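# Move matching-letter box to the lone box's desk

## Task

One desk holds a group of five lettered boxes and a second desk holds a single lettered box. Find the box among the five whose top letter matches the single box's letter and set it on the second desk's surface, not stacked on the single box or anything else there. All the other boxes must stay on the desks where they started. The robot must not tip over or be left leaning, or the task fails. The result counts only if it holds without the robot supporting anything at the end.

## Robot and tools

Robot: TidyBot++, a mobile base (0.54 m long, 0.50 m wide, 0.38 m high) on four powered casters. It carries one seven-joint arm with a two-finger gripper. The shoulder sits 0.12 m ahead of the base centre, 0.68 m above the floor. Cameras: base_camera and wrist_camera; the wrist one looks along the hand.

Frames: base frame has its origin on the floor below the base centre, x forward, y left, z up. hand_pose is reported in it, at the point midway between the finger pads. The hand's own z runs out along the fingers and its y is the opening direction. The odometry frame is the base frame as it was at scene start. base_odometry heading is positive to the left, range -3.142 to 3.142. It counts wheel turns, so slipping shows up as travel, and it drifts a few cm and several degrees over about thirty moves. base_tilt is in degrees, with forward and right positive.

execute_actions(actions, cameras): actions is a list holding zero or one action. An empty list just reports state and images. An action may contain base, joints, speeds.
- base: exactly one key, and each is an offset from where the base last reported itself. translate_m is metres forward (+) or back, -2 to 2. strafe_m is metres left (+) or right, -2 to 2. rotate_rad is radians counter-clockwise seen from above (+), -6.3 to 6.3.
- joints: absolute targets keyed by name. joint_1_rad: any angle, whole-arm swivel, positive clockwise from above (the opposite of heading). joint_2_rad: shoulder, -2.249 to 2.249. joint_3_rad: any angle, about 3.14 normally. joint_4_rad: elbow, -2.579 to 2.579. joint_5_rad: any angle. joint_6_rad: wrist, -2.099 to 2.099. joint_7_rad: any angle; with the hand pointing down, + is counter-clockwise from above, and at 1.57 the fingers open left/right. gripper_pos: 0 (open) to 1 (closed); the gap is about 85*(1-gripper_pos) mm. The any-angle joints take the short way, so turns beyond half a revolution need several steps. Done tolerances are ±0.039 for joints 1-4, ±0.056 for joints 5-7, ±0.03 for the gripper.
- speeds: caps for this action only. translate_m/strafe_m 0.05-0.5 m/s, rotate_rad 0.1-1.57 rad/s; the defaults are the maxima. A base move that would take over 8.667 s is refused. No action may run longer than 15 s.
Unknown keys or out-of-range values get the whole call refused. cameras accepts base_camera, wrist_camera or all; [] returns no images. Anything omitted from an action may keep pushing toward its old target.

Arm geometry, with joint_1=0, joint_3=3.14, joint_5=0: segments are 0.42, 0.31 and 0.31 m. Tilts from vertical are upper=j2, forearm=j2-j4, hand=j2-j4-j6. The hand point's reach is the sum of L*sin and its height above the shoulder the sum of L*cos. A downward-pointing hand reaches at most about 0.94 m above the floor, and only near the base. The arm starts folded, hand down. Closed fingertips extend about 20 mm past the hand point.

wait(seconds 0-10): no new command; returns the same state and images. zoom_image(camera, region [x0,y0,x1,y1] pixels, at most 504x504): a closer look at that camera's latest image, useful for reading letters. finished_scene(scene 1-2): ends the scene permanently and reports success; the next scene's task appears in its result. Sending a reply with no tool call ends every remaining scene.

Result lines: base_status/joint_status give per-motion outcomes. done = arrived; for the base this only means the wheels turned enough, even if it slipped or was blocked. off_target = stopped short and may still be pushing. contact_stop/time_out = the old target was dropped and it holds in place. not_followed, or "joint command not followed" with a cause, = the arm targets were held back, e.g. by self-collision; the gripper still moves. on_its_own = motion nobody commanded. gripper at 1 done = empty hand; off_target = something is held, at the reading shown. motor_effort is % of maximum, bracket = peak. ARM HIT = the arm struck the base or itself. Torque fault: the arm freezes for 10 s and the rest of the call is skipped; limits are 104.5 N m for joints 1-4 and 51.3 N m for joints 5-7. MOTOR HOT comes from 60 °C, and an OVER-TEMPERATURE FAULT at 75 °C lets the arm sink; after that, joints say limit_stop_at_motor_heat, so resend the target. A stop reported in one call cancels the later motion calls in that same reply.

Practical notes: friction leaves joints a little off target. To fix that, send last command + (wanted - read), but never do this to a joint reading while carrying a load. Loads make the arm sag. Trust the images over hand_pose, which may be 1-2 cm off. The robot holds its last command while you think.

Avoid: dropping the box, stacking it on the lone box, knocking other boxes off, ramming desks with base or arm, catching the raised arm while driving (tipping risk), and pulling sideways hard on a raised hand. Release the box fully and move clear before finishing, so nothing depends on the robot. Shorter robot motion time is better.

Each tool is called after ">>>" by a JSON object that holds its "fn" and its "kwargs", one argument or row to a line.

## Session

>>> {"fn": "execute_actions", "kwargs": {
  "actions": []
}}

Scene clock: 0.00 s.
base_odometry: x=+0.000 y=+0.000 heading=+0.000 (m, m, rad; odometry frame)
base_tilt: forward=-0.4 right=-0.2 (deg)
base_status: not commanded
joint_positions: joint_1_rad=+0.037 joint_2_rad=-0.354 joint_3_rad=+3.162 joint_4_rad=-2.561 joint_5_rad=-0.010 joint_6_rad=-0.895 joint_7_rad=+1.568 gripper_pos=+0.000
joint_status: not commanded
motor_effort: joint_1_rad=+0 joint_2_rad=-1 joint_3_rad=-1 joint_4_rad=+12 joint_5_rad=-1 joint_6_rad=+0 joint_7_rad=+0 (%)
hand_pose: x=+0.2384 y=-0.0022 z=+0.5787 quat_wxyz=(-0.007, +0.999, -0.032, +0.020) (m; base frame)
pictures: base_camera, wrist_camera
Images, in order (width x height): base_camera 644x364, wrist_camera 644x476.

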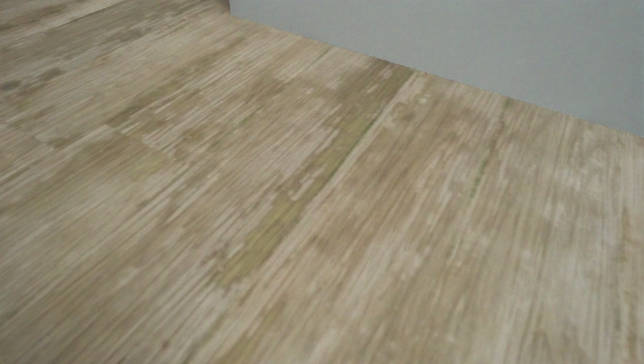

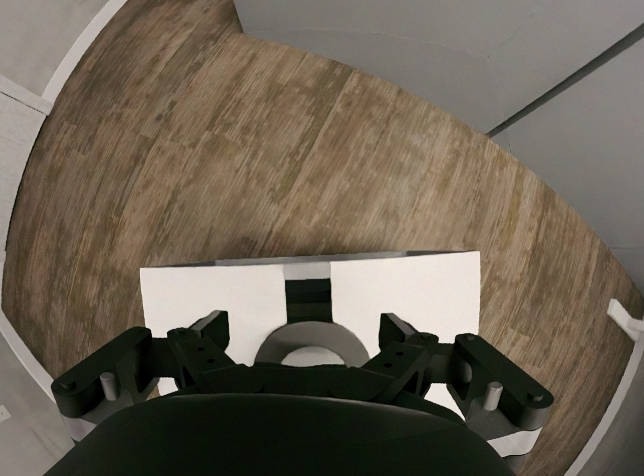

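>>> {"fn": "execute_actions", "kwargs": {
  "actions": [
    {"joints":{"joint_6_rad":0.2,"joint_1_rad":0}}
  ]
}}

Scene clock: 6.50 s.
base_odometry: x=+0.000 y=+0.000 heading=+0.000 (m, m, rad; odometry frame)
base_tilt: forward=-0.4 right=-0.2 (deg)
base_status: not commanded
joint_positions: joint_1_rad=+0.015 joint_2_rad=-0.354 joint_3_rad=+3.162 joint_4_rad=-2.561 joint_5_rad=-0.010 joint_6_rad=+0.194 joint_7_rad=+1.568 gripper_pos=+0.000
joint_status: all done
motor_effort: joint_1_rad=+0(0) joint_2_rad=-6(6) joint_3_rad=-1(0) joint_4_rad=+17(17) joint_5_rad=-1(1) joint_6_rad=+7(7) joint_7_rad=+0(0) (%)
hand_pose: x=+0.5073 y=-0.0128 z=+0.7564 quat_wxyz=(+0.003, +0.845, -0.022, +0.535) (m; base frame)
pictures: base_camera, wrist_camera
Images, in order (width x height): base_camera 644x364, wrist_camera 644x476.

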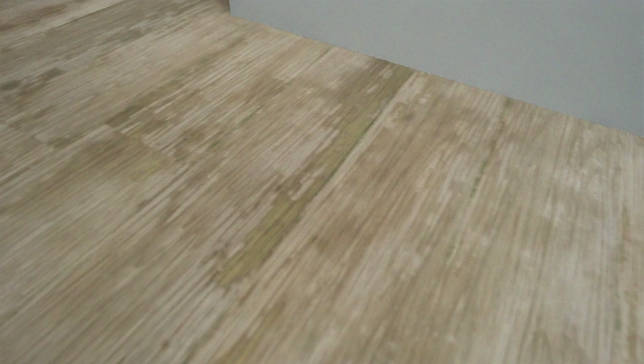

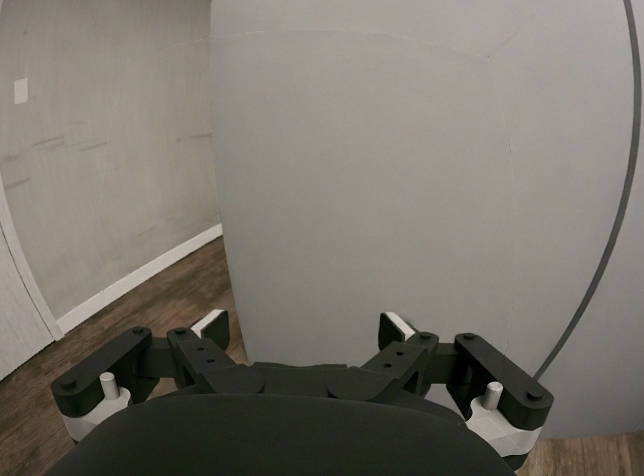

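>>> {"fn": "execute_actions", "kwargs": {
  "actions": [
    {"base":{"rotate_rad":1.3}}
  ],
  "cameras": ["wrist_camera"]
}}

>>> {"fn": "execute_actions", "kwargs": {
  "actions": [
    {"base":{"rotate_rad":1.3}}
  ]
}}

Scene clock: 11.17 s.
base_odometry: x=+0.000 y=+0.000 heading=+1.299 (m, m, rad; odometry frame)
base_tilt: forward=-0.4 right=-0.2 (deg)
base_status: done
joint_positions: joint_1_rad=+0.009 joint_2_rad=-0.354 joint_3_rad=+3.162 joint_4_rad=-2.561 joint_5_rad=-0.010 joint_6_rad=+0.194 joint_7_rad=+1.568 gripper_pos=+0.000
joint_status: not commanded
motor_effort: joint_1_rad=+0(1) joint_2_rad=-6(7) joint_3_rad=-1(1) joint_4_rad=+17(17) joint_5_rad=-1(0) joint_6_rad=+8(8) joint_7_rad=+0(0) (%)
hand_pose: x=+0.5074 y=-0.0107 z=+0.7564 quat_wxyz=(+0.002, +0.845, -0.020, +0.535) (m; base frame)
pictures: wrist_camera
Images, in order (width x height): wrist_camera 644x476.

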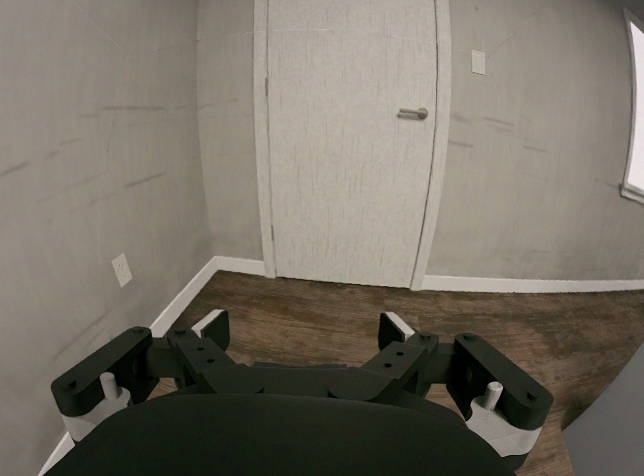

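Scene clock: 13.27 s.
base_odometry: x=+0.000 y=+0.000 heading=+2.598 (m, m, rad; odometry frame)
base_tilt: forward=-0.4 right=-0.2 (deg)
base_status: done
joint_positions: joint_1_rad=+0.007 joint_2_rad=-0.354 joint_3_rad=+3.162 joint_4_rad=-2.561 joint_5_rad=-0.010 joint_6_rad=+0.194 joint_7_rad=+1.568 gripper_pos=+0.000
joint_status: not commanded
motor_effort: joint_1_rad=+0(1) joint_2_rad=-6(6) joint_3_rad=+0(0) joint_4_rad=+17(17) joint_5_rad=+0(0) joint_6_rad=+7(7) joint_7_rad=+0(1) (%)
hand_pose: x=+0.5074 y=-0.0098 z=+0.7564 quat_wxyz=(+0.001, +0.845, -0.019, +0.535) (m; base frame)
pictures: base_camera, wrist_camera
Images, in order (width x height): base_camera 644x364, wrist_camera 644x476.

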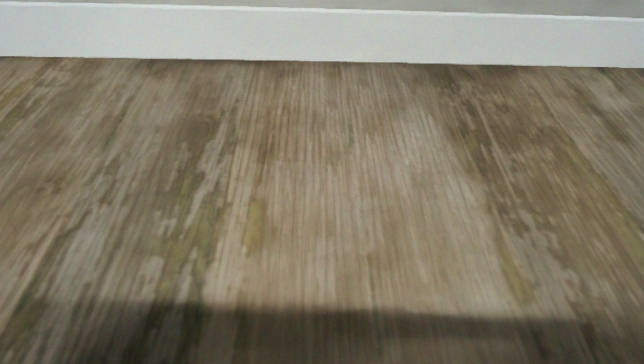

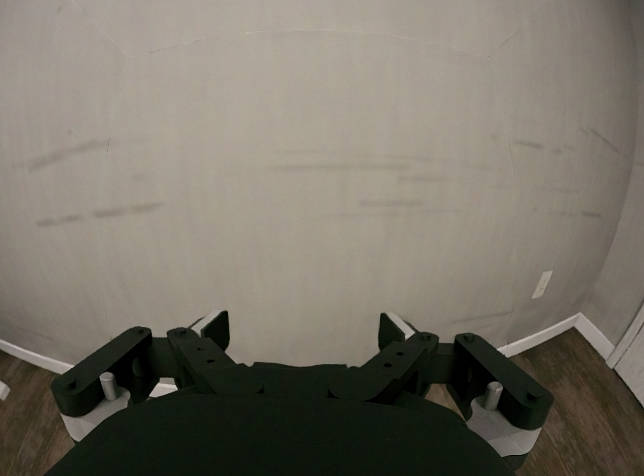

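>>> {"fn": "execute_actions", "kwargs": {
  "actions": [
    {"base":{"rotate_rad":1.4}}
  ]
}}

Scene clock: 17.07 s.
base_odometry: x=+0.000 y=+0.000 heading=-2.286 (m, m, rad; odometry frame)
base_tilt: forward=-0.4 right=-0.2 (deg)
base_status: done
joint_positions: joint_1_rad=+0.006 joint_2_rad=-0.354 joint_3_rad=+3.162 joint_4_rad=-2.561 joint_5_rad=-0.010 joint_6_rad=+0.194 joint_7_rad=+1.568 gripper_pos=+0.000
joint_status: not commanded
motor_effort: joint_1_rad=+0(1) joint_2_rad=-6(6) joint_3_rad=-1(1) joint_4_rad=+17(17) joint_5_rad=+0(0) joint_6_rad=+6(7) joint_7_rad=+0(1) (%)
hand_pose: x=+0.5074 y=-0.0094 z=+0.7564 quat_wxyz=(+0.001, +0.845, -0.018, +0.535) (m; base frame)
pictures: base_camera, wrist_camera
Images, in order (width x height): base_camera 644x364, wrist_camera 644x476.

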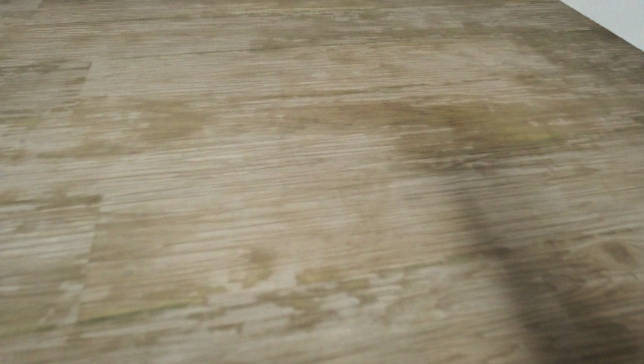

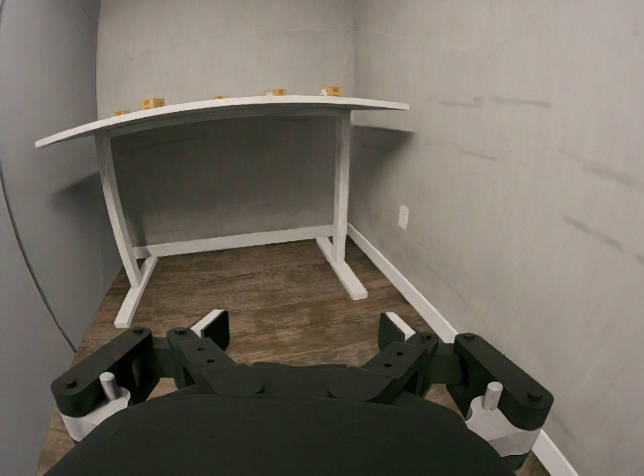

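>>> {"fn": "execute_actions", "kwargs": {
  "actions": [
    {"base":{"rotate_rad":0.25},"joints":{"joint_2_rad":0,"joint_4_rad":-1.2,"joint_6_rad":-0.9}}
  ]
}}

Scene clock: 30.07 s.
base_odometry: x=+0.000 y=+0.000 heading=-2.036 (m, m, rad; odometry frame)
base_tilt: forward=-0.4 right=-0.2 (deg)
base_status: done
joint_positions: joint_1_rad=+0.005 joint_2_rad=-0.019 joint_3_rad=+3.162 joint_4_rad=-1.222 joint_5_rad=-0.010 joint_6_rad=-0.873 joint_7_rad=+1.568 gripper_pos=+0.000
joint_status: all done
motor_effort: joint_1_rad=+0(1) joint_2_rad=-20(20) joint_3_rad=-1(1) joint_4_rad=+19(20) joint_5_rad=+0(0) joint_6_rad=+7(7) joint_7_rad=+0(0) (%)
hand_pose: x=+0.6769 y=-0.0106 z=+1.0646 quat_wxyz=(+0.001, +0.861, -0.013, +0.508) (m; base frame)
pictures: base_camera, wrist_camera
Images, in order (width x height): base_camera 644x364, wrist_camera 644x476.

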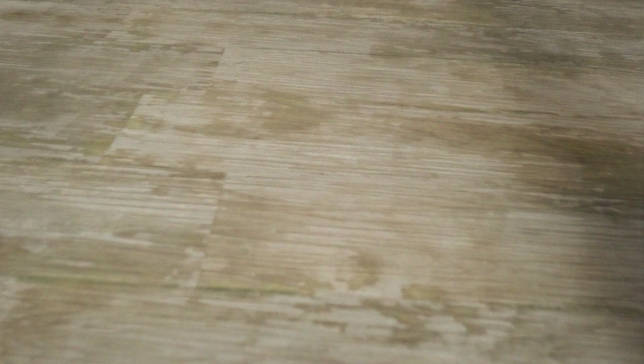

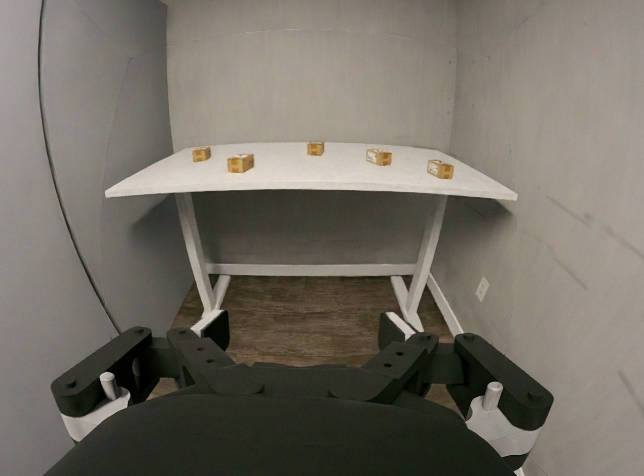

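>>> {"fn": "execute_actions", "kwargs": {
  "actions": [
    {"base":{"translate_m":0.45},"joints":{"joint_6_rad":-1.2}}
  ]
}}

Scene clock: 36.47 s.
base_odometry: x=-0.201 y=-0.403 heading=-2.036 (m, m, rad; odometry frame)
base_tilt: forward=-0.4 right=-0.2 (deg)
base_status: done
joint_positions: joint_1_rad=+0.005 joint_2_rad=+0.002 joint_3_rad=+3.162 joint_4_rad=-1.215 joint_5_rad=-0.010 joint_6_rad=-1.196 joint_7_rad=+1.568 gripper_pos=+0.000
joint_status: all done
motor_effort: joint_1_rad=+0(0) joint_2_rad=-21(23) joint_3_rad=-1(0) joint_4_rad=+19(20) joint_5_rad=+0(0) joint_6_rad=+6(7) joint_7_rad=+0(1) (%)
hand_pose: x=+0.6220 y=-0.0085 z=+0.9793 quat_wxyz=(-0.001, +0.934, -0.013, +0.356) (m; base frame)
pictures: base_camera, wrist_camera
Images, in order (width x height): base_camera 644x364, wrist_camera 644x476.

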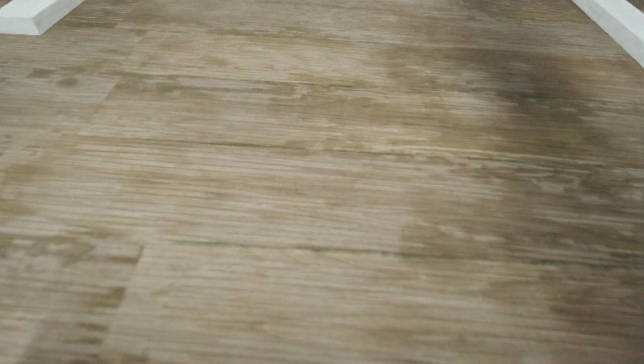

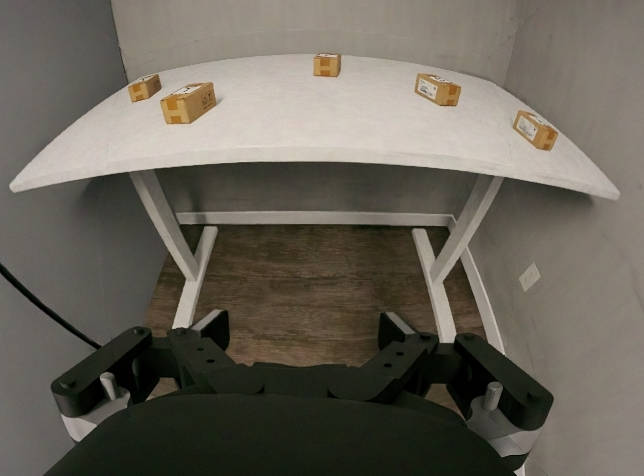

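>>> {"fn": "zoom_image", "kwargs": {
  "camera": "wrist_camera",
  "region": [110, 40, 350, 140]
}}

>>> {"fn": "zoom_image", "kwargs": {
  "camera": "wrist_camera",
  "region": [350, 50, 590, 160]
}}

Region (110, 40, 350, 140) of wrist_camera's 644x476 image, scaled by 2.100; it fills the top 210 rows of this view, and the rest is white.

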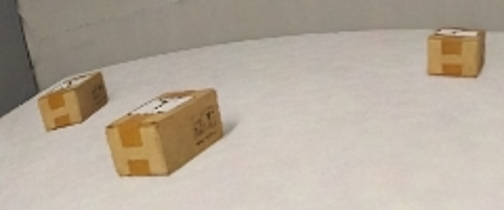

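Region (350, 50, 590, 160) of wrist_camera's 644x476 image, scaled by 2.100; it fills the top 231 rows of this view, and the rest is white.

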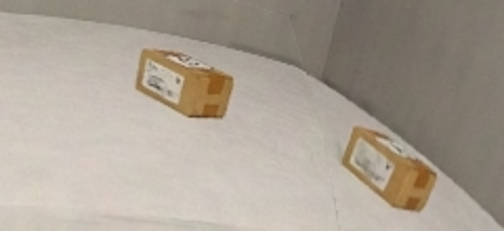

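>>> {"fn": "execute_actions", "kwargs": {
  "actions": [
    {"base":{"translate_m":-1.5},"joints":{"joint_2_rad":-0.354,"joint_4_rad":-2.4,"joint_6_rad":0.2}}
  ],
  "cameras": []
}}

>>> {"fn": "execute_actions", "kwargs": {
  "actions": [
    {"base":{"rotate_rad":1.3}}
  ]
}}

Scene clock: 49.70 s.
base_odometry: x=+0.469 y=+0.939 heading=-2.035 (m, m, rad; odometry frame)
base_tilt: forward=-0.4 right=-0.2 (deg)
base_status: done
joint_positions: joint_1_rad=+0.005 joint_2_rad=-0.346 joint_3_rad=+3.162 joint_4_rad=-2.380 joint_5_rad=-0.010 joint_6_rad=+0.175 joint_7_rad=+1.568 gripper_pos=+0.000
joint_status: all done
motor_effort: joint_1_rad=+0(1) joint_2_rad=-8(25) joint_3_rad=-1(3) joint_4_rad=+19(21) joint_5_rad=+0(1) joint_6_rad=+7(7) joint_7_rad=+0(0) (%)
hand_pose: x=+0.5562 y=-0.0108 z=+0.8487 quat_wxyz=(+0.001, +0.801, -0.017, +0.598) (m; base frame)
pictures: none
No camera images: the call's "cameras" was empty. Leave "cameras" out to get every camera's image.

Scene clock: 51.80 s.
base_odometry: x=+0.470 y=+0.939 heading=-0.735 (m, m, rad; odometry frame)
base_tilt: forward=-0.4 right=-0.2 (deg)
base_status: done
joint_positions: joint_1_rad=+0.003 joint_2_rad=-0.346 joint_3_rad=+3.162 joint_4_rad=-2.380 joint_5_rad=-0.010 joint_6_rad=+0.175 joint_7_rad=+1.568 gripper_pos=+0.000
joint_status: not commanded
motor_effort: joint_1_rad=+0(1) joint_2_rad=-8(9) joint_3_rad=-1(1) joint_4_rad=+19(19) joint_5_rad=+0(0) joint_6_rad=+7(8) joint_7_rad=+0(1) (%)
hand_pose: x=+0.5562 y=-0.0100 z=+0.8488 quat_wxyz=(+0.001, +0.801, -0.017, +0.598) (m; base frame)
pictures: base_camera, wrist_camera
Images, in order (width x height): base_camera 644x364, wrist_camera 644x476.

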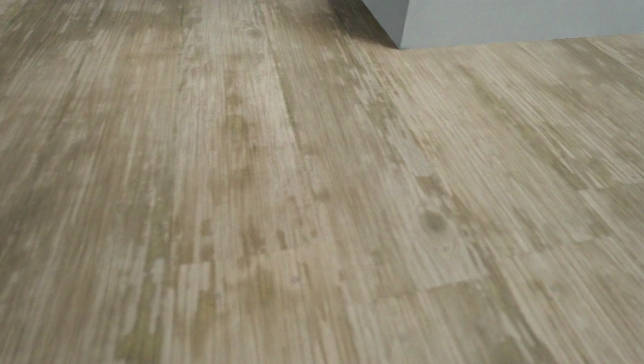

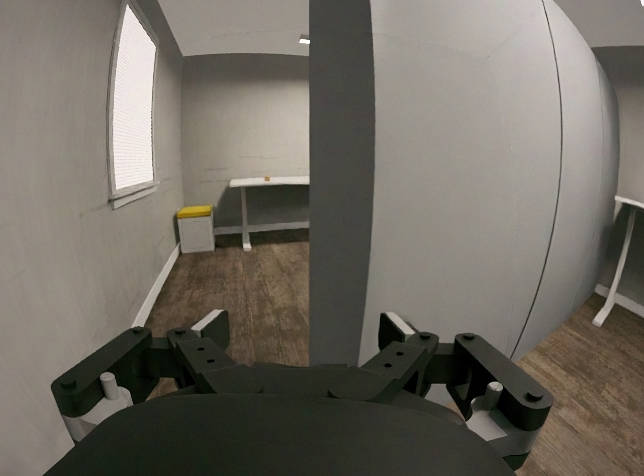

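>>> {"fn": "execute_actions", "kwargs": {
  "actions": [
    {"base":{"rotate_rad":0.2}}
  ],
  "cameras": []
}}

>>> {"fn": "execute_actions", "kwargs": {
  "actions": [
    {"base":{"strafe_m":0.4}}
  ]
}}

Scene clock: 56.00 s.
base_odometry: x=+0.470 y=+0.939 heading=-0.536 (m, m, rad; odometry frame)
base_tilt: forward=-0.4 right=-0.2 (deg)
base_status: done
joint_positions: joint_1_rad=+0.003 joint_2_rad=-0.346 joint_3_rad=+3.162 joint_4_rad=-2.380 joint_5_rad=-0.010 joint_6_rad=+0.175 joint_7_rad=+1.568 gripper_pos=+0.000
joint_status: not commanded
motor_effort: joint_1_rad=+0(1) joint_2_rad=-8(8) joint_3_rad=-1(1) joint_4_rad=+19(19) joint_5_rad=-1(0) joint_6_rad=+7(7) joint_7_rad=+0(0) (%)
hand_pose: x=+0.5562 y=-0.0098 z=+0.8488 quat_wxyz=(+0.001, +0.801, -0.016, +0.598) (m; base frame)
pictures: none
No camera images: the call's "cameras" was empty. Leave "cameras" out to get every camera's image.

Scene clock: 60.23 s.
base_odometry: x=+0.634 y=+1.217 heading=-0.521 (m, m, rad; odometry frame)
base_tilt: forward=-0.4 right=-0.2 (deg)
base_status: strafe_m time_out (by the wheels' count: +0.323 of +0.400)
joint_positions: joint_1_rad=+0.000 joint_2_rad=-0.349 joint_3_rad=+3.159 joint_4_rad=-2.381 joint_5_rad=-0.010 joint_6_rad=+0.177 joint_7_rad=+1.568 gripper_pos=+0.000
joint_status: not commanded
motor_effort: joint_1_rad=+0(3) joint_2_rad=-10(12) joint_3_rad=-1(10) joint_4_rad=+19(20) joint_5_rad=-1(1) joint_6_rad=+8(8) joint_7_rad=+0(0) (%)
hand_pose: x=+0.5555 y=-0.0075 z=+0.8501 quat_wxyz=(-0.001, +0.800, -0.014, +0.600) (m; base frame)
pictures: base_camera, wrist_camera
Images, in order (width x height): base_camera 644x364, wrist_camera 644x476.

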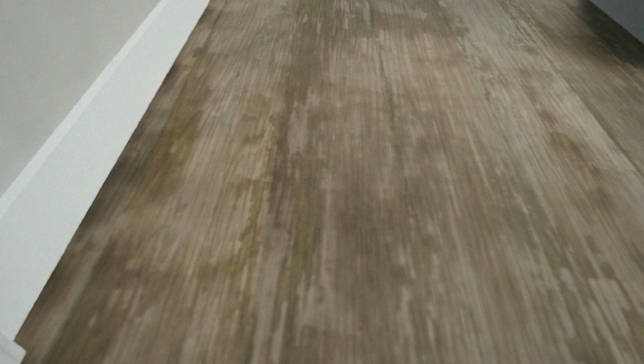

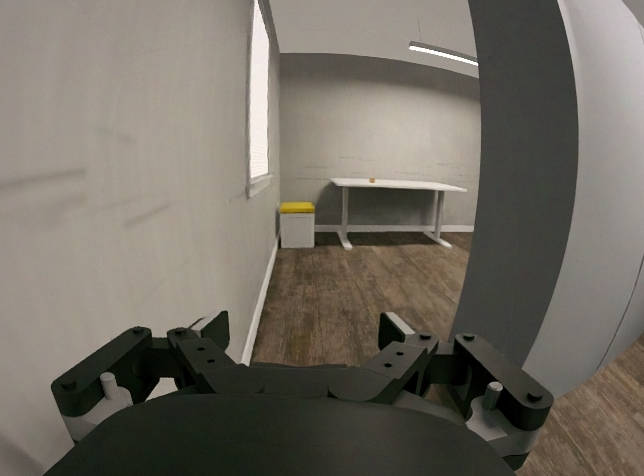

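>>> {"fn": "execute_actions", "kwargs": {
  "actions": [
    {"base":{"strafe_m":-0.1}}
  ],
  "cameras": []
}}

>>> {"fn": "execute_actions", "kwargs": {
  "actions": [
    {"base":{"translate_m":0.6}}
  ]
}}

Scene clock: 64.43 s.
base_odometry: x=+0.584 y=+1.130 heading=-0.522 (m, m, rad; odometry frame)
base_tilt: forward=-0.4 right=-0.2 (deg)
base_status: done
joint_positions: joint_1_rad=+0.000 joint_2_rad=-0.349 joint_3_rad=+3.159 joint_4_rad=-2.381 joint_5_rad=-0.010 joint_6_rad=+0.177 joint_7_rad=+1.568 gripper_pos=+0.000
joint_status: not commanded
motor_effort: joint_1_rad=+0(1) joint_2_rad=-8(9) joint_3_rad=-1(1) joint_4_rad=+19(19) joint_5_rad=+0(0) joint_6_rad=+7(8) joint_7_rad=+0(0) (%)
hand_pose: x=+0.5555 y=-0.0075 z=+0.8501 quat_wxyz=(-0.001, +0.800, -0.014, +0.600) (m; base frame)
pictures: none
No camera images: the call's "cameras" was empty. Leave "cameras" out to get every camera's image.

Scene clock: 67.00 s.
base_odometry: x=+1.104 y=+0.831 heading=-0.523 (m, m, rad; odometry frame)
base_tilt: forward=-0.4 right=-0.2 (deg)
base_status: done
joint_positions: joint_1_rad=+0.000 joint_2_rad=-0.350 joint_3_rad=+3.159 joint_4_rad=-2.382 joint_5_rad=-0.010 joint_6_rad=+0.178 joint_7_rad=+1.568 gripper_pos=+0.000
joint_status: not commanded
motor_effort: joint_1_rad=+0(1) joint_2_rad=-8(10) joint_3_rad=-1(0) joint_4_rad=+19(20) joint_5_rad=-1(1) joint_6_rad=+7(8) joint_7_rad=+0(0) (%)
hand_pose: x=+0.5553 y=-0.0075 z=+0.8503 quat_wxyz=(-0.001, +0.800, -0.014, +0.600) (m; base frame)
pictures: base_camera, wrist_camera
Images, in order (width x height): base_camera 644x364, wrist_camera 644x476.

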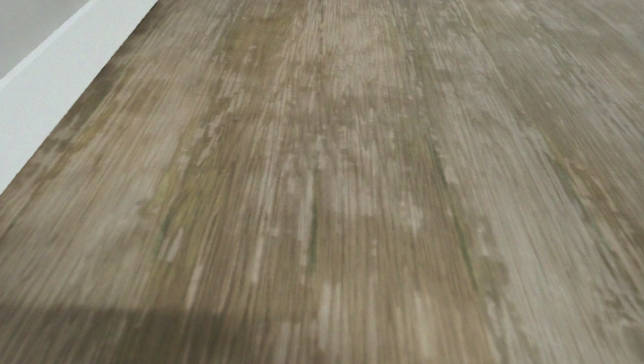

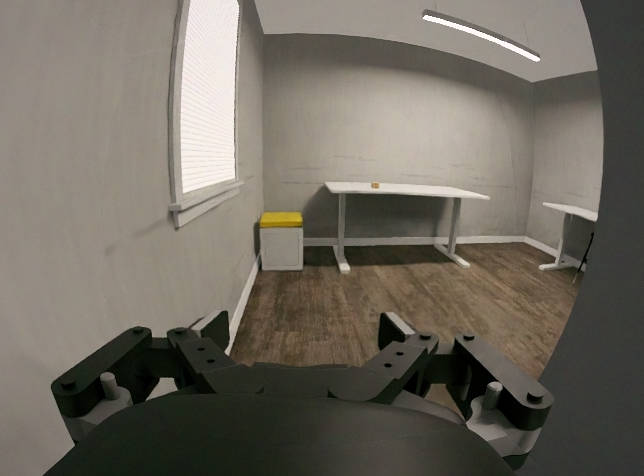

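>>> {"fn": "execute_actions", "kwargs": {
  "actions": [
    {"base":{"translate_m":1.2}}
  ]
}}

Scene clock: 74.80 s.
base_odometry: x=+2.143 y=+0.231 heading=-0.523 (m, m, rad; odometry frame)
base_tilt: forward=-0.4 right=-0.2 (deg)
base_status: done
joint_positions: joint_1_rad=+0.000 joint_2_rad=-0.351 joint_3_rad=+3.159 joint_4_rad=-2.382 joint_5_rad=-0.010 joint_6_rad=+0.178 joint_7_rad=+1.568 gripper_pos=+0.000
joint_status: not commanded
motor_effort: joint_1_rad=+0(0) joint_2_rad=-7(10) joint_3_rad=+0(0) joint_4_rad=+19(20) joint_5_rad=+0(0) joint_6_rad=+8(8) joint_7_rad=+0(0) (%)
hand_pose: x=+0.5551 y=-0.0075 z=+0.8508 quat_wxyz=(-0.001, +0.799, -0.014, +0.601) (m; base frame)
pictures: base_camera, wrist_camera
Images, in order (width x height): base_camera 644x364, wrist_camera 644x476.

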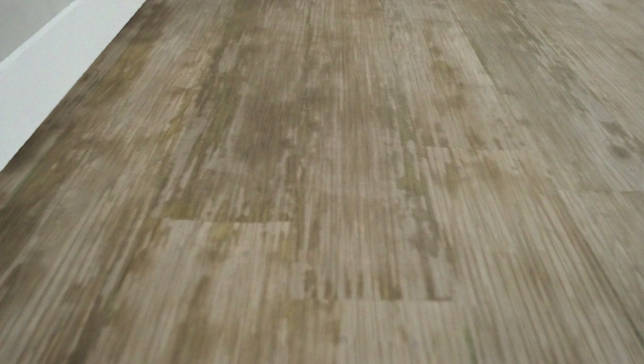

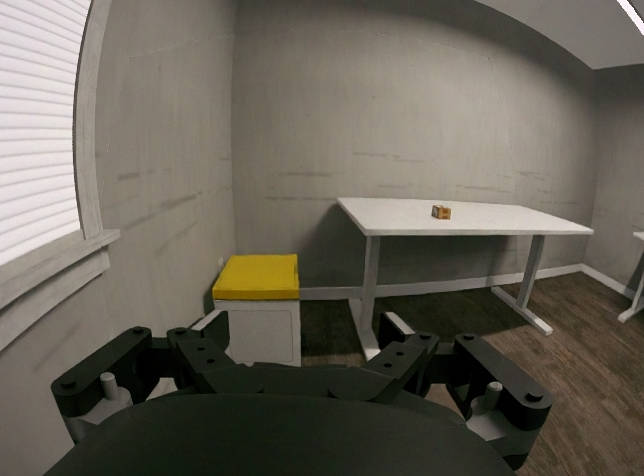

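>>> {"fn": "execute_actions", "kwargs": {
  "actions": [
    {"base":{"translate_m":0.3},"joints":{"joint_2_rad":0,"joint_4_rad":-1.0,"joint_6_rad":-1.2}}
  ],
  "cameras": []
}}

>>> {"fn": "execute_actions", "kwargs": {
  "actions": [
    {"joints":{"joint_1_rad":0.8}}
  ]
}}

Scene clock: 81.93 s.
base_odometry: x=+2.404 y=+0.081 heading=-0.523 (m, m, rad; odometry frame)
base_tilt: forward=-0.4 right=-0.2 (deg)
base_status: done
joint_positions: joint_1_rad=+0.000 joint_2_rad=-0.018 joint_3_rad=+3.159 joint_4_rad=-1.022 joint_5_rad=-0.010 joint_6_rad=-1.174 joint_7_rad=+1.568 gripper_pos=+0.000
joint_status: all done
motor_effort: joint_1_rad=+0(0) joint_2_rad=-19(20) joint_3_rad=-1(0) joint_4_rad=+17(21) joint_5_rad=-1(1) joint_6_rad=+6(7) joint_7_rad=-1(0) (%)
hand_pose: x=+0.6323 y=-0.0050 z=+1.0935 quat_wxyz=(-0.002, +0.886, -0.009, +0.463) (m; base frame)
pictures: none
No camera images: the call's "cameras" was empty. Leave "cameras" out to get every camera's image.

Scene clock: 84.00 s.
base_odometry: x=+2.404 y=+0.081 heading=-0.523 (m, m, rad; odometry frame)
base_tilt: forward=-0.4 right=-0.2 (deg)
base_status: not commanded
joint_positions: joint_1_rad=+0.790 joint_2_rad=-0.014 joint_3_rad=+3.159 joint_4_rad=-1.022 joint_5_rad=-0.010 joint_6_rad=-1.174 joint_7_rad=+1.568 gripper_pos=+0.000
joint_status: all done
motor_effort: joint_1_rad=+0(1) joint_2_rad=-19(20) joint_3_rad=-1(2) joint_4_rad=+18(18) joint_5_rad=+0(1) joint_6_rad=+6(6) joint_7_rad=+0(1) (%)
hand_pose: x=+0.4780 y=-0.3691 z=+1.0915 quat_wxyz=(+0.176, +0.815, -0.349, +0.427) (m; base frame)
pictures: base_camera, wrist_camera
Images, in order (width x height): base_camera 644x364, wrist_camera 644x476.

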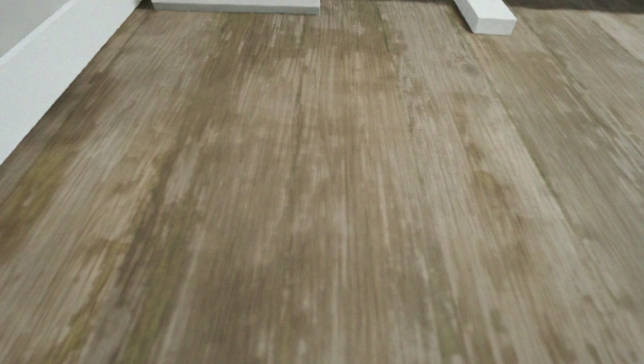

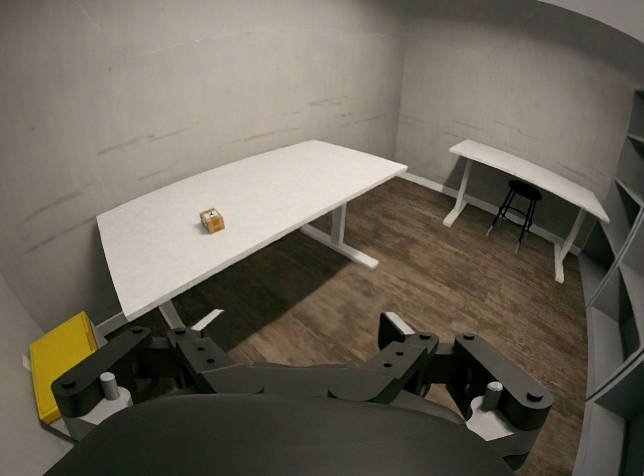

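>>> {"fn": "zoom_image", "kwargs": {
  "camera": "wrist_camera",
  "region": [180, 195, 250, 245]
}}

>>> {"fn": "execute_actions", "kwargs": {
  "actions": [
    {"base":{"strafe_m":-0.6},"joints":{"joint_1_rad":0}}
  ]
}}

Region (180, 195, 250, 245) of wrist_camera's 644x476 image, scaled by 7.200; it fills the top 360 rows of this view, and the rest is white.

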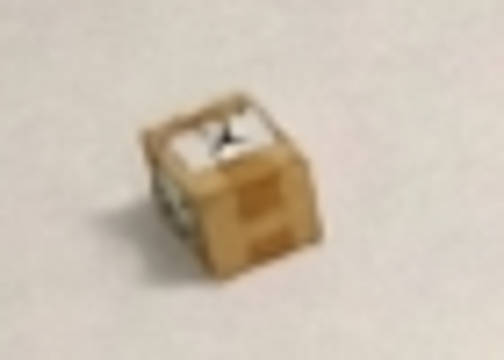

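Scene clock: 88.70 s.
base_odometry: x=+2.104 y=-0.439 heading=-0.523 (m, m, rad; odometry frame)
base_tilt: forward=-0.4 right=-0.2 (deg)
base_status: done
joint_positions: joint_1_rad=+0.013 joint_2_rad=-0.013 joint_3_rad=+3.159 joint_4_rad=-1.021 joint_5_rad=-0.010 joint_6_rad=-1.176 joint_7_rad=+1.568 gripper_pos=+0.000
joint_status: all done
motor_effort: joint_1_rad=+0(2) joint_2_rad=-19(20) joint_3_rad=-1(1) joint_4_rad=+17(18) joint_5_rad=+0(0) joint_6_rad=+6(7) joint_7_rad=+0(0) (%)
hand_pose: x=+0.6339 y=-0.0115 z=+1.0911 quat_wxyz=(+0.001, +0.887, -0.014, +0.461) (m; base frame)
pictures: base_camera, wrist_camera
Images, in order (width x height): base_camera 644x364, wrist_camera 644x476.

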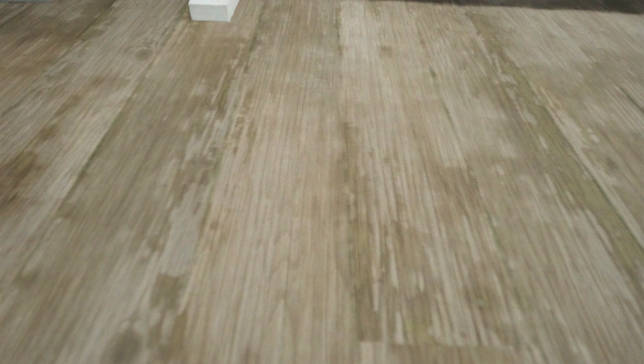

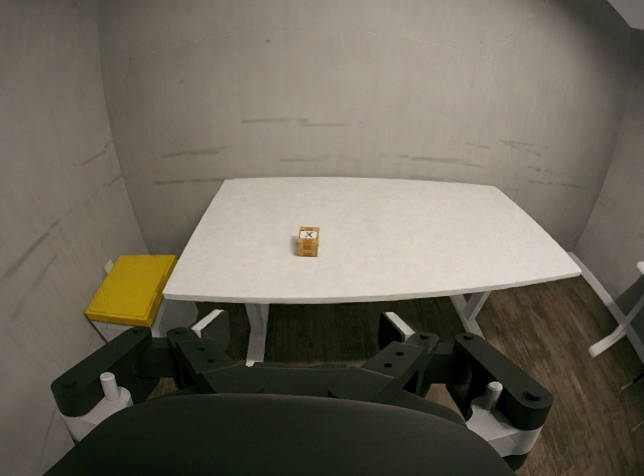

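>>> {"fn": "zoom_image", "kwargs": {
  "camera": "wrist_camera",
  "region": [275, 215, 345, 265]
}}

Region (275, 215, 345, 265) of wrist_camera's 644x476 image, scaled by 7.200; it fills the top 360 rows of this view, and the rest is white.

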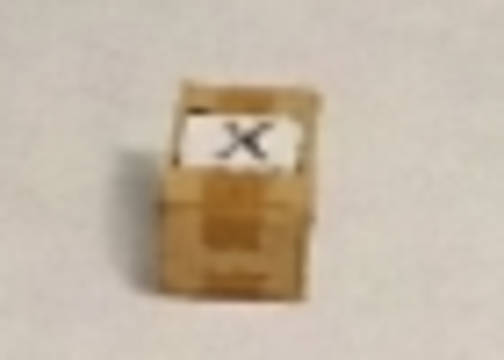

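>>> {"fn": "execute_actions", "kwargs": {
  "actions": [
    {"base":{"translate_m":-0.1},"joints":{"joint_2_rad":-0.35,"joint_4_rad":-2.4,"joint_6_rad":0.0}}
  ],
  "cameras": []
}}

>>> {"fn": "execute_actions", "kwargs": {
  "actions": [
    {"base":{"rotate_rad":-3.1416}}
  ],
  "cameras": []
}}

>>> {"fn": "execute_actions", "kwargs": {
  "actions": [
    {"base":{"strafe_m":-0.57}}
  ]
}}

Scene clock: 102.43 s.
base_odometry: x=+2.017 y=-0.390 heading=-0.523 (m, m, rad; odometry frame)
base_tilt: forward=-0.4 right=-0.2 (deg)
base_status: done
joint_positions: joint_1_rad=+0.012 joint_2_rad=-0.333 joint_3_rad=+3.159 joint_4_rad=-2.379 joint_5_rad=-0.010 joint_6_rad=-0.027 joint_7_rad=+1.568 gripper_pos=+0.000
joint_status: all done
motor_effort: joint_1_rad=+0(0) joint_2_rad=-8(22) joint_3_rad=+0(0) joint_4_rad=+18(21) joint_5_rad=+0(1) joint_6_rad=+7(7) joint_7_rad=+0(0) (%)
hand_pose: x=+0.5340 y=-0.0110 z=+0.7858 quat_wxyz=(+0.001, +0.860, -0.019, +0.509) (m; base frame)
pictures: none
No camera images: the call's "cameras" was empty. Leave "cameras" out to get every camera's image.

Scene clock: 105.73 s.
base_odometry: x=+2.017 y=-0.390 heading=+2.620 (m, m, rad; odometry frame)
base_tilt: forward=-0.4 right=-0.2 (deg)
base_status: done
joint_positions: joint_1_rad=+0.010 joint_2_rad=-0.333 joint_3_rad=+3.159 joint_4_rad=-2.379 joint_5_rad=-0.010 joint_6_rad=-0.024 joint_7_rad=+1.568 gripper_pos=+0.000
joint_status: not commanded
motor_effort: joint_1_rad=+0(2) joint_2_rad=-8(9) joint_3_rad=-1(1) joint_4_rad=+18(18) joint_5_rad=+0(0) joint_6_rad=+7(7) joint_7_rad=+0(0) (%)
hand_pose: x=+0.5343 y=-0.0101 z=+0.7865 quat_wxyz=(+0.001, +0.860, -0.018, +0.510) (m; base frame)
pictures: none
No camera images: the call's "cameras" was empty. Leave "cameras" out to get every camera's image.

Scene clock: 108.23 s.
base_odometry: x=+2.302 y=+0.104 heading=+2.619 (m, m, rad; odometry frame)
base_tilt: forward=-0.4 right=-0.2 (deg)
base_status: done
joint_positions: joint_1_rad=+0.010 joint_2_rad=-0.333 joint_3_rad=+3.159 joint_4_rad=-2.379 joint_5_rad=-0.010 joint_6_rad=-0.024 joint_7_rad=+1.568 gripper_pos=+0.000
joint_status: not commanded
motor_effort: joint_1_rad=+0(1) joint_2_rad=-8(9) joint_3_rad=+0(2) joint_4_rad=+19(18) joint_5_rad=+0(0) joint_6_rad=+7(6) joint_7_rad=+0(0) (%)
hand_pose: x=+0.5343 y=-0.0100 z=+0.7866 quat_wxyz=(+0.001, +0.860, -0.018, +0.510) (m; base frame)
pictures: base_camera, wrist_camera
Images, in order (width x height): base_camera 644x364, wrist_camera 644x476.

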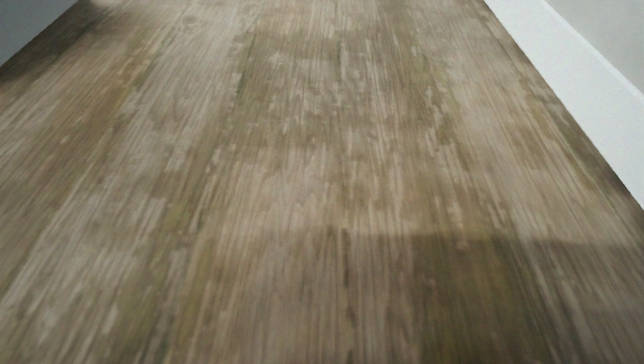

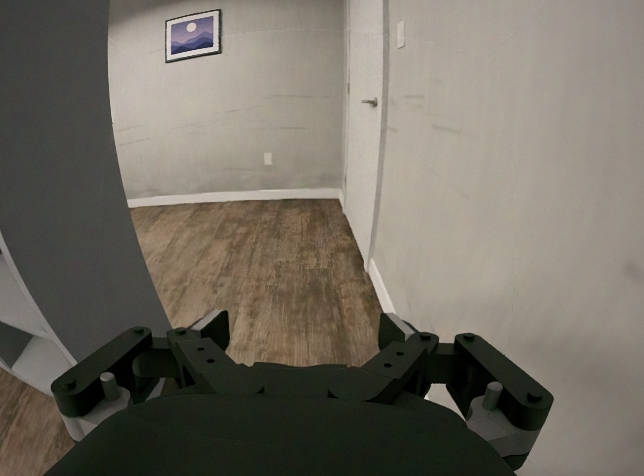

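>>> {"fn": "execute_actions", "kwargs": {
  "actions": [
    {"base":{"translate_m":2.0}}
  ],
  "cameras": []
}}

>>> {"fn": "execute_actions", "kwargs": {
  "actions": [
    {"base":{"rotate_rad":1.571}}
  ]
}}

Scene clock: 116.70 s.
base_odometry: x=+0.570 y=+1.104 heading=+2.618 (m, m, rad; odometry frame)
base_tilt: forward=-0.4 right=-0.2 (deg)
base_status: done
joint_positions: joint_1_rad=+0.010 joint_2_rad=-0.341 joint_3_rad=+3.159 joint_4_rad=-2.380 joint_5_rad=-0.010 joint_6_rad=-0.023 joint_7_rad=+1.568 gripper_pos=+0.000
joint_status: not commanded
motor_effort: joint_1_rad=+0(1) joint_2_rad=-8(10) joint_3_rad=+0(0) joint_4_rad=+19(19) joint_5_rad=-1(1) joint_6_rad=+7(7) joint_7_rad=+0(0) (%)
hand_pose: x=+0.5334 y=-0.0100 z=+0.7898 quat_wxyz=(+0.001, +0.858, -0.018, +0.514) (m; base frame)
pictures: none
No camera images: the call's "cameras" was empty. Leave "cameras" out to get every camera's image.

Scene clock: 119.00 s.
base_odometry: x=+0.570 y=+1.104 heading=-2.094 (m, m, rad; odometry frame)
base_tilt: forward=-0.4 right=-0.2 (deg)
base_status: done
joint_positions: joint_1_rad=+0.005 joint_2_rad=-0.342 joint_3_rad=+3.159 joint_4_rad=-2.380 joint_5_rad=-0.010 joint_6_rad=-0.022 joint_7_rad=+1.568 gripper_pos=+0.000
joint_status: not commanded
motor_effort: joint_1_rad=+0(2) joint_2_rad=-8(14) joint_3_rad=+0(4) joint_4_rad=+19(19) joint_5_rad=-1(1) joint_6_rad=+6(7) joint_7_rad=+0(0) (%)
hand_pose: x=+0.5336 y=-0.0082 z=+0.7903 quat_wxyz=(+0.000, +0.857, -0.016, +0.515) (m; base frame)
pictures: base_camera, wrist_camera
Images, in order (width x height): base_camera 644x364, wrist_camera 644x476.

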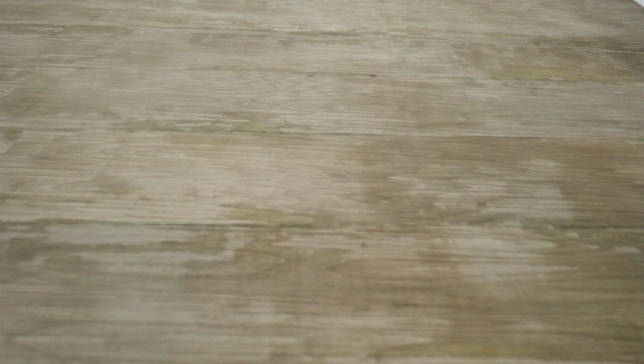

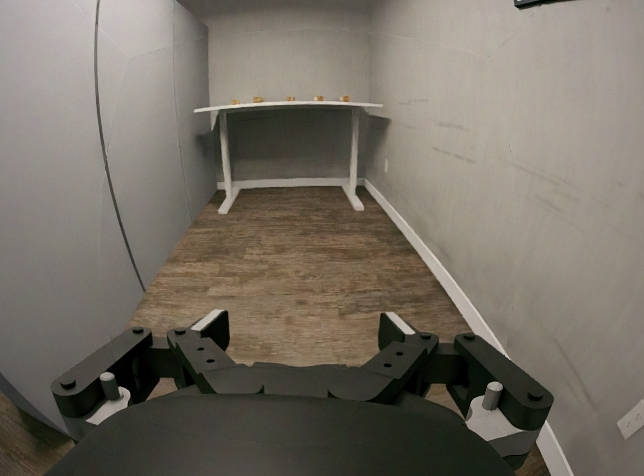

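>>> {"fn": "execute_actions", "kwargs": {
  "actions": [
    {"base":{"translate_m":1.85},"joints":{"joint_2_rad":0.05,"joint_4_rad":-0.9,"joint_6_rad":-1.5}}
  ]
}}

Scene clock: 126.47 s.
base_odometry: x=-0.353 y=-0.500 heading=-2.094 (m, m, rad; odometry frame)
base_tilt: forward=-0.4 right=-0.2 (deg)
base_status: done
joint_positions: joint_1_rad=+0.005 joint_2_rad=+0.048 joint_3_rad=+3.159 joint_4_rad=-0.922 joint_5_rad=-0.010 joint_6_rad=-1.475 joint_7_rad=+1.568 gripper_pos=+0.000
joint_status: all done
motor_effort: joint_1_rad=+1(0) joint_2_rad=-21(22) joint_3_rad=-1(0) joint_4_rad=+17(21) joint_5_rad=+0(1) joint_6_rad=+6(7) joint_7_rad=+0(0) (%)
hand_pose: x=+0.5985 y=-0.0062 z=+1.0408 quat_wxyz=(-0.001, +0.940, -0.011, +0.341) (m; base frame)
pictures: base_camera, wrist_camera
Images, in order (width x height): base_camera 644x364, wrist_camera 644x476.

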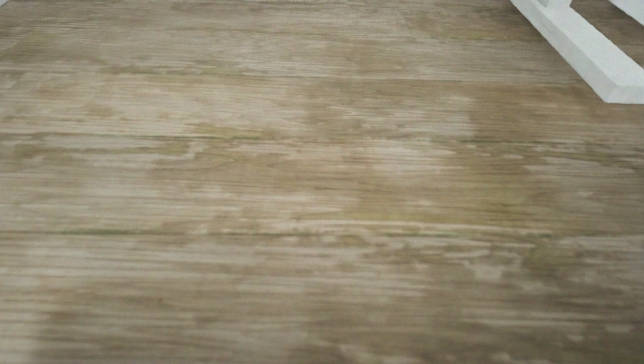

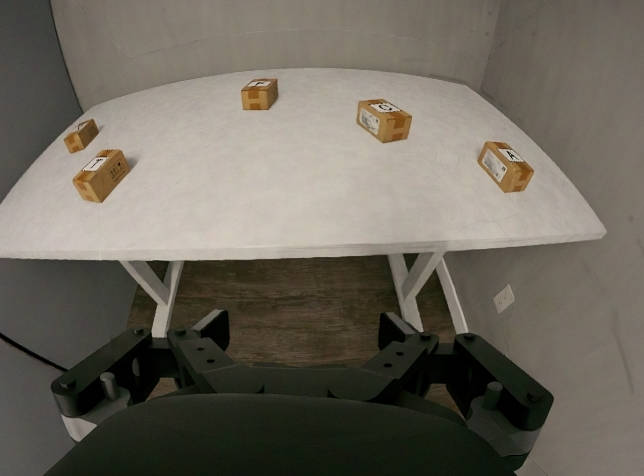

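>>> {"fn": "zoom_image", "kwargs": {
  "camera": "wrist_camera",
  "region": [50, 65, 300, 215]
}}

>>> {"fn": "zoom_image", "kwargs": {
  "camera": "wrist_camera",
  "region": [340, 80, 550, 205]
}}

Region (50, 65, 300, 215) of wrist_camera's 644x476 image, scaled by 2.016; it fills the top 302 rows of this view, and the rest is white.

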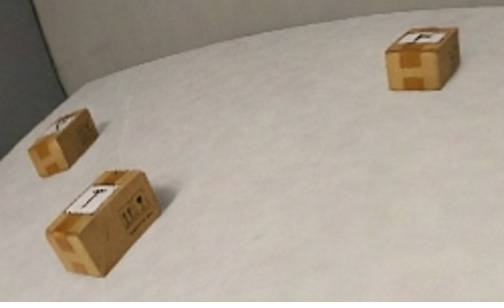

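Region (340, 80, 550, 205) of wrist_camera's 644x476 image, scaled by 2.400; it fills the top 300 rows of this view, and the rest is white.

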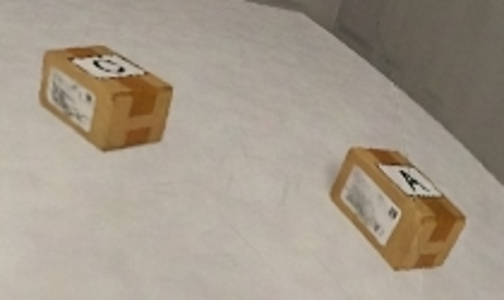

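>>> {"fn": "execute_actions", "kwargs": {
  "actions": [
    {"base":{"translate_m":0.25},"joints":{"joint_2_rad":0.25,"joint_4_rad":-0.6,"joint_6_rad":-1.7}}
  ]
}}

Scene clock: 133.07 s.
base_odometry: x=-0.478 y=-0.717 heading=-2.093 (m, m, rad; odometry frame)
base_tilt: forward=-0.4 right=-0.2 (deg)
base_status: done
joint_positions: joint_1_rad=+0.005 joint_2_rad=+0.262 joint_3_rad=+3.159 joint_4_rad=-0.625 joint_5_rad=-0.010 joint_6_rad=-1.673 joint_7_rad=+1.568 gripper_pos=+0.000
joint_status: all done
motor_effort: joint_1_rad=+0(1) joint_2_rad=-27(32) joint_3_rad=-1(2) joint_4_rad=+15(17) joint_5_rad=-1(1) joint_6_rad=+4(4) joint_7_rad=+0(0) (%)
hand_pose: x=+0.6428 y=-0.0057 z=+1.0268 quat_wxyz=(+0.000, +0.958, -0.010, +0.287) (m; base frame)
pictures: base_camera, wrist_camera
Images, in order (width x height): base_camera 644x364, wrist_camera 644x476.

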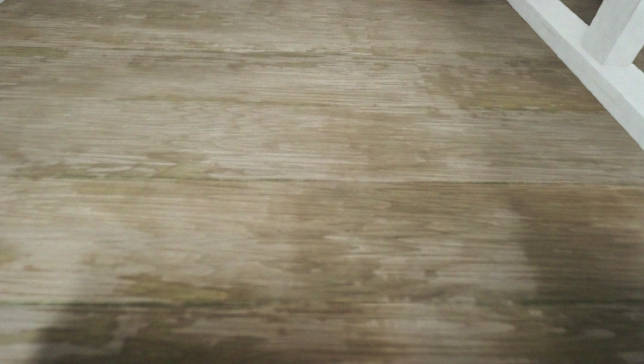

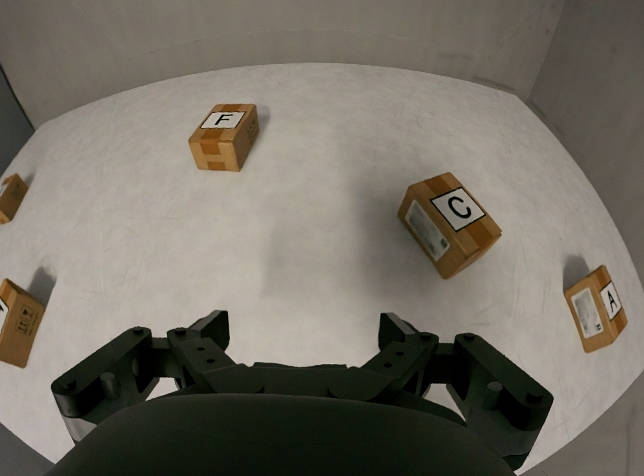

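>>> {"fn": "execute_actions", "kwargs": {
  "actions": [
    {"joints":{"joint_1_rad":-0.6}}
  ]
}}

Scene clock: 138.13 s.
base_odometry: x=-0.478 y=-0.717 heading=-2.093 (m, m, rad; odometry frame)
base_tilt: forward=-0.4 right=-0.2 (deg)
base_status: not commanded
joint_positions: joint_1_rad=-0.591 joint_2_rad=+0.262 joint_3_rad=+3.159 joint_4_rad=-0.625 joint_5_rad=-0.010 joint_6_rad=-1.673 joint_7_rad=+1.568 gripper_pos=+0.000
joint_status: all done
motor_effort: joint_1_rad=+0(1) joint_2_rad=-27(27) joint_3_rad=-1(2) joint_4_rad=+15(15) joint_5_rad=+0(1) joint_6_rad=+4(4) joint_7_rad=-1(0) (%)
hand_pose: x=+0.5556 y=+0.2894 z=+1.0268 quat_wxyz=(-0.084, +0.919, +0.272, +0.274) (m; base frame)
pictures: base_camera, wrist_camera
Images, in order (width x height): base_camera 644x364, wrist_camera 644x476.

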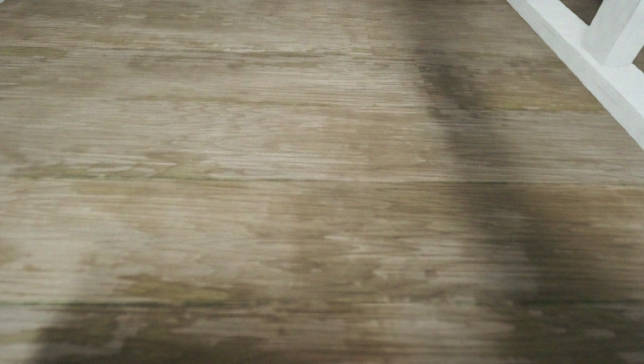

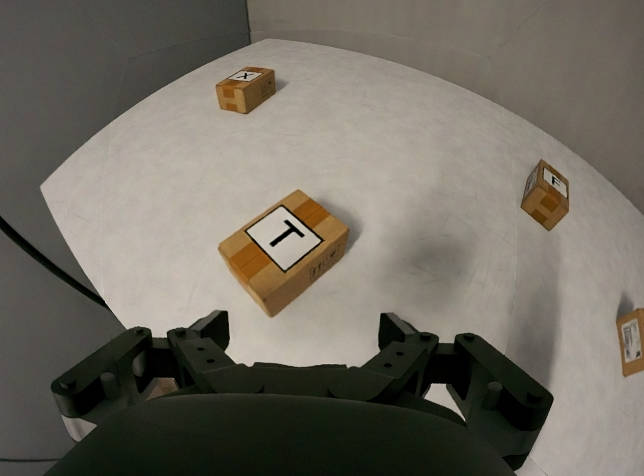

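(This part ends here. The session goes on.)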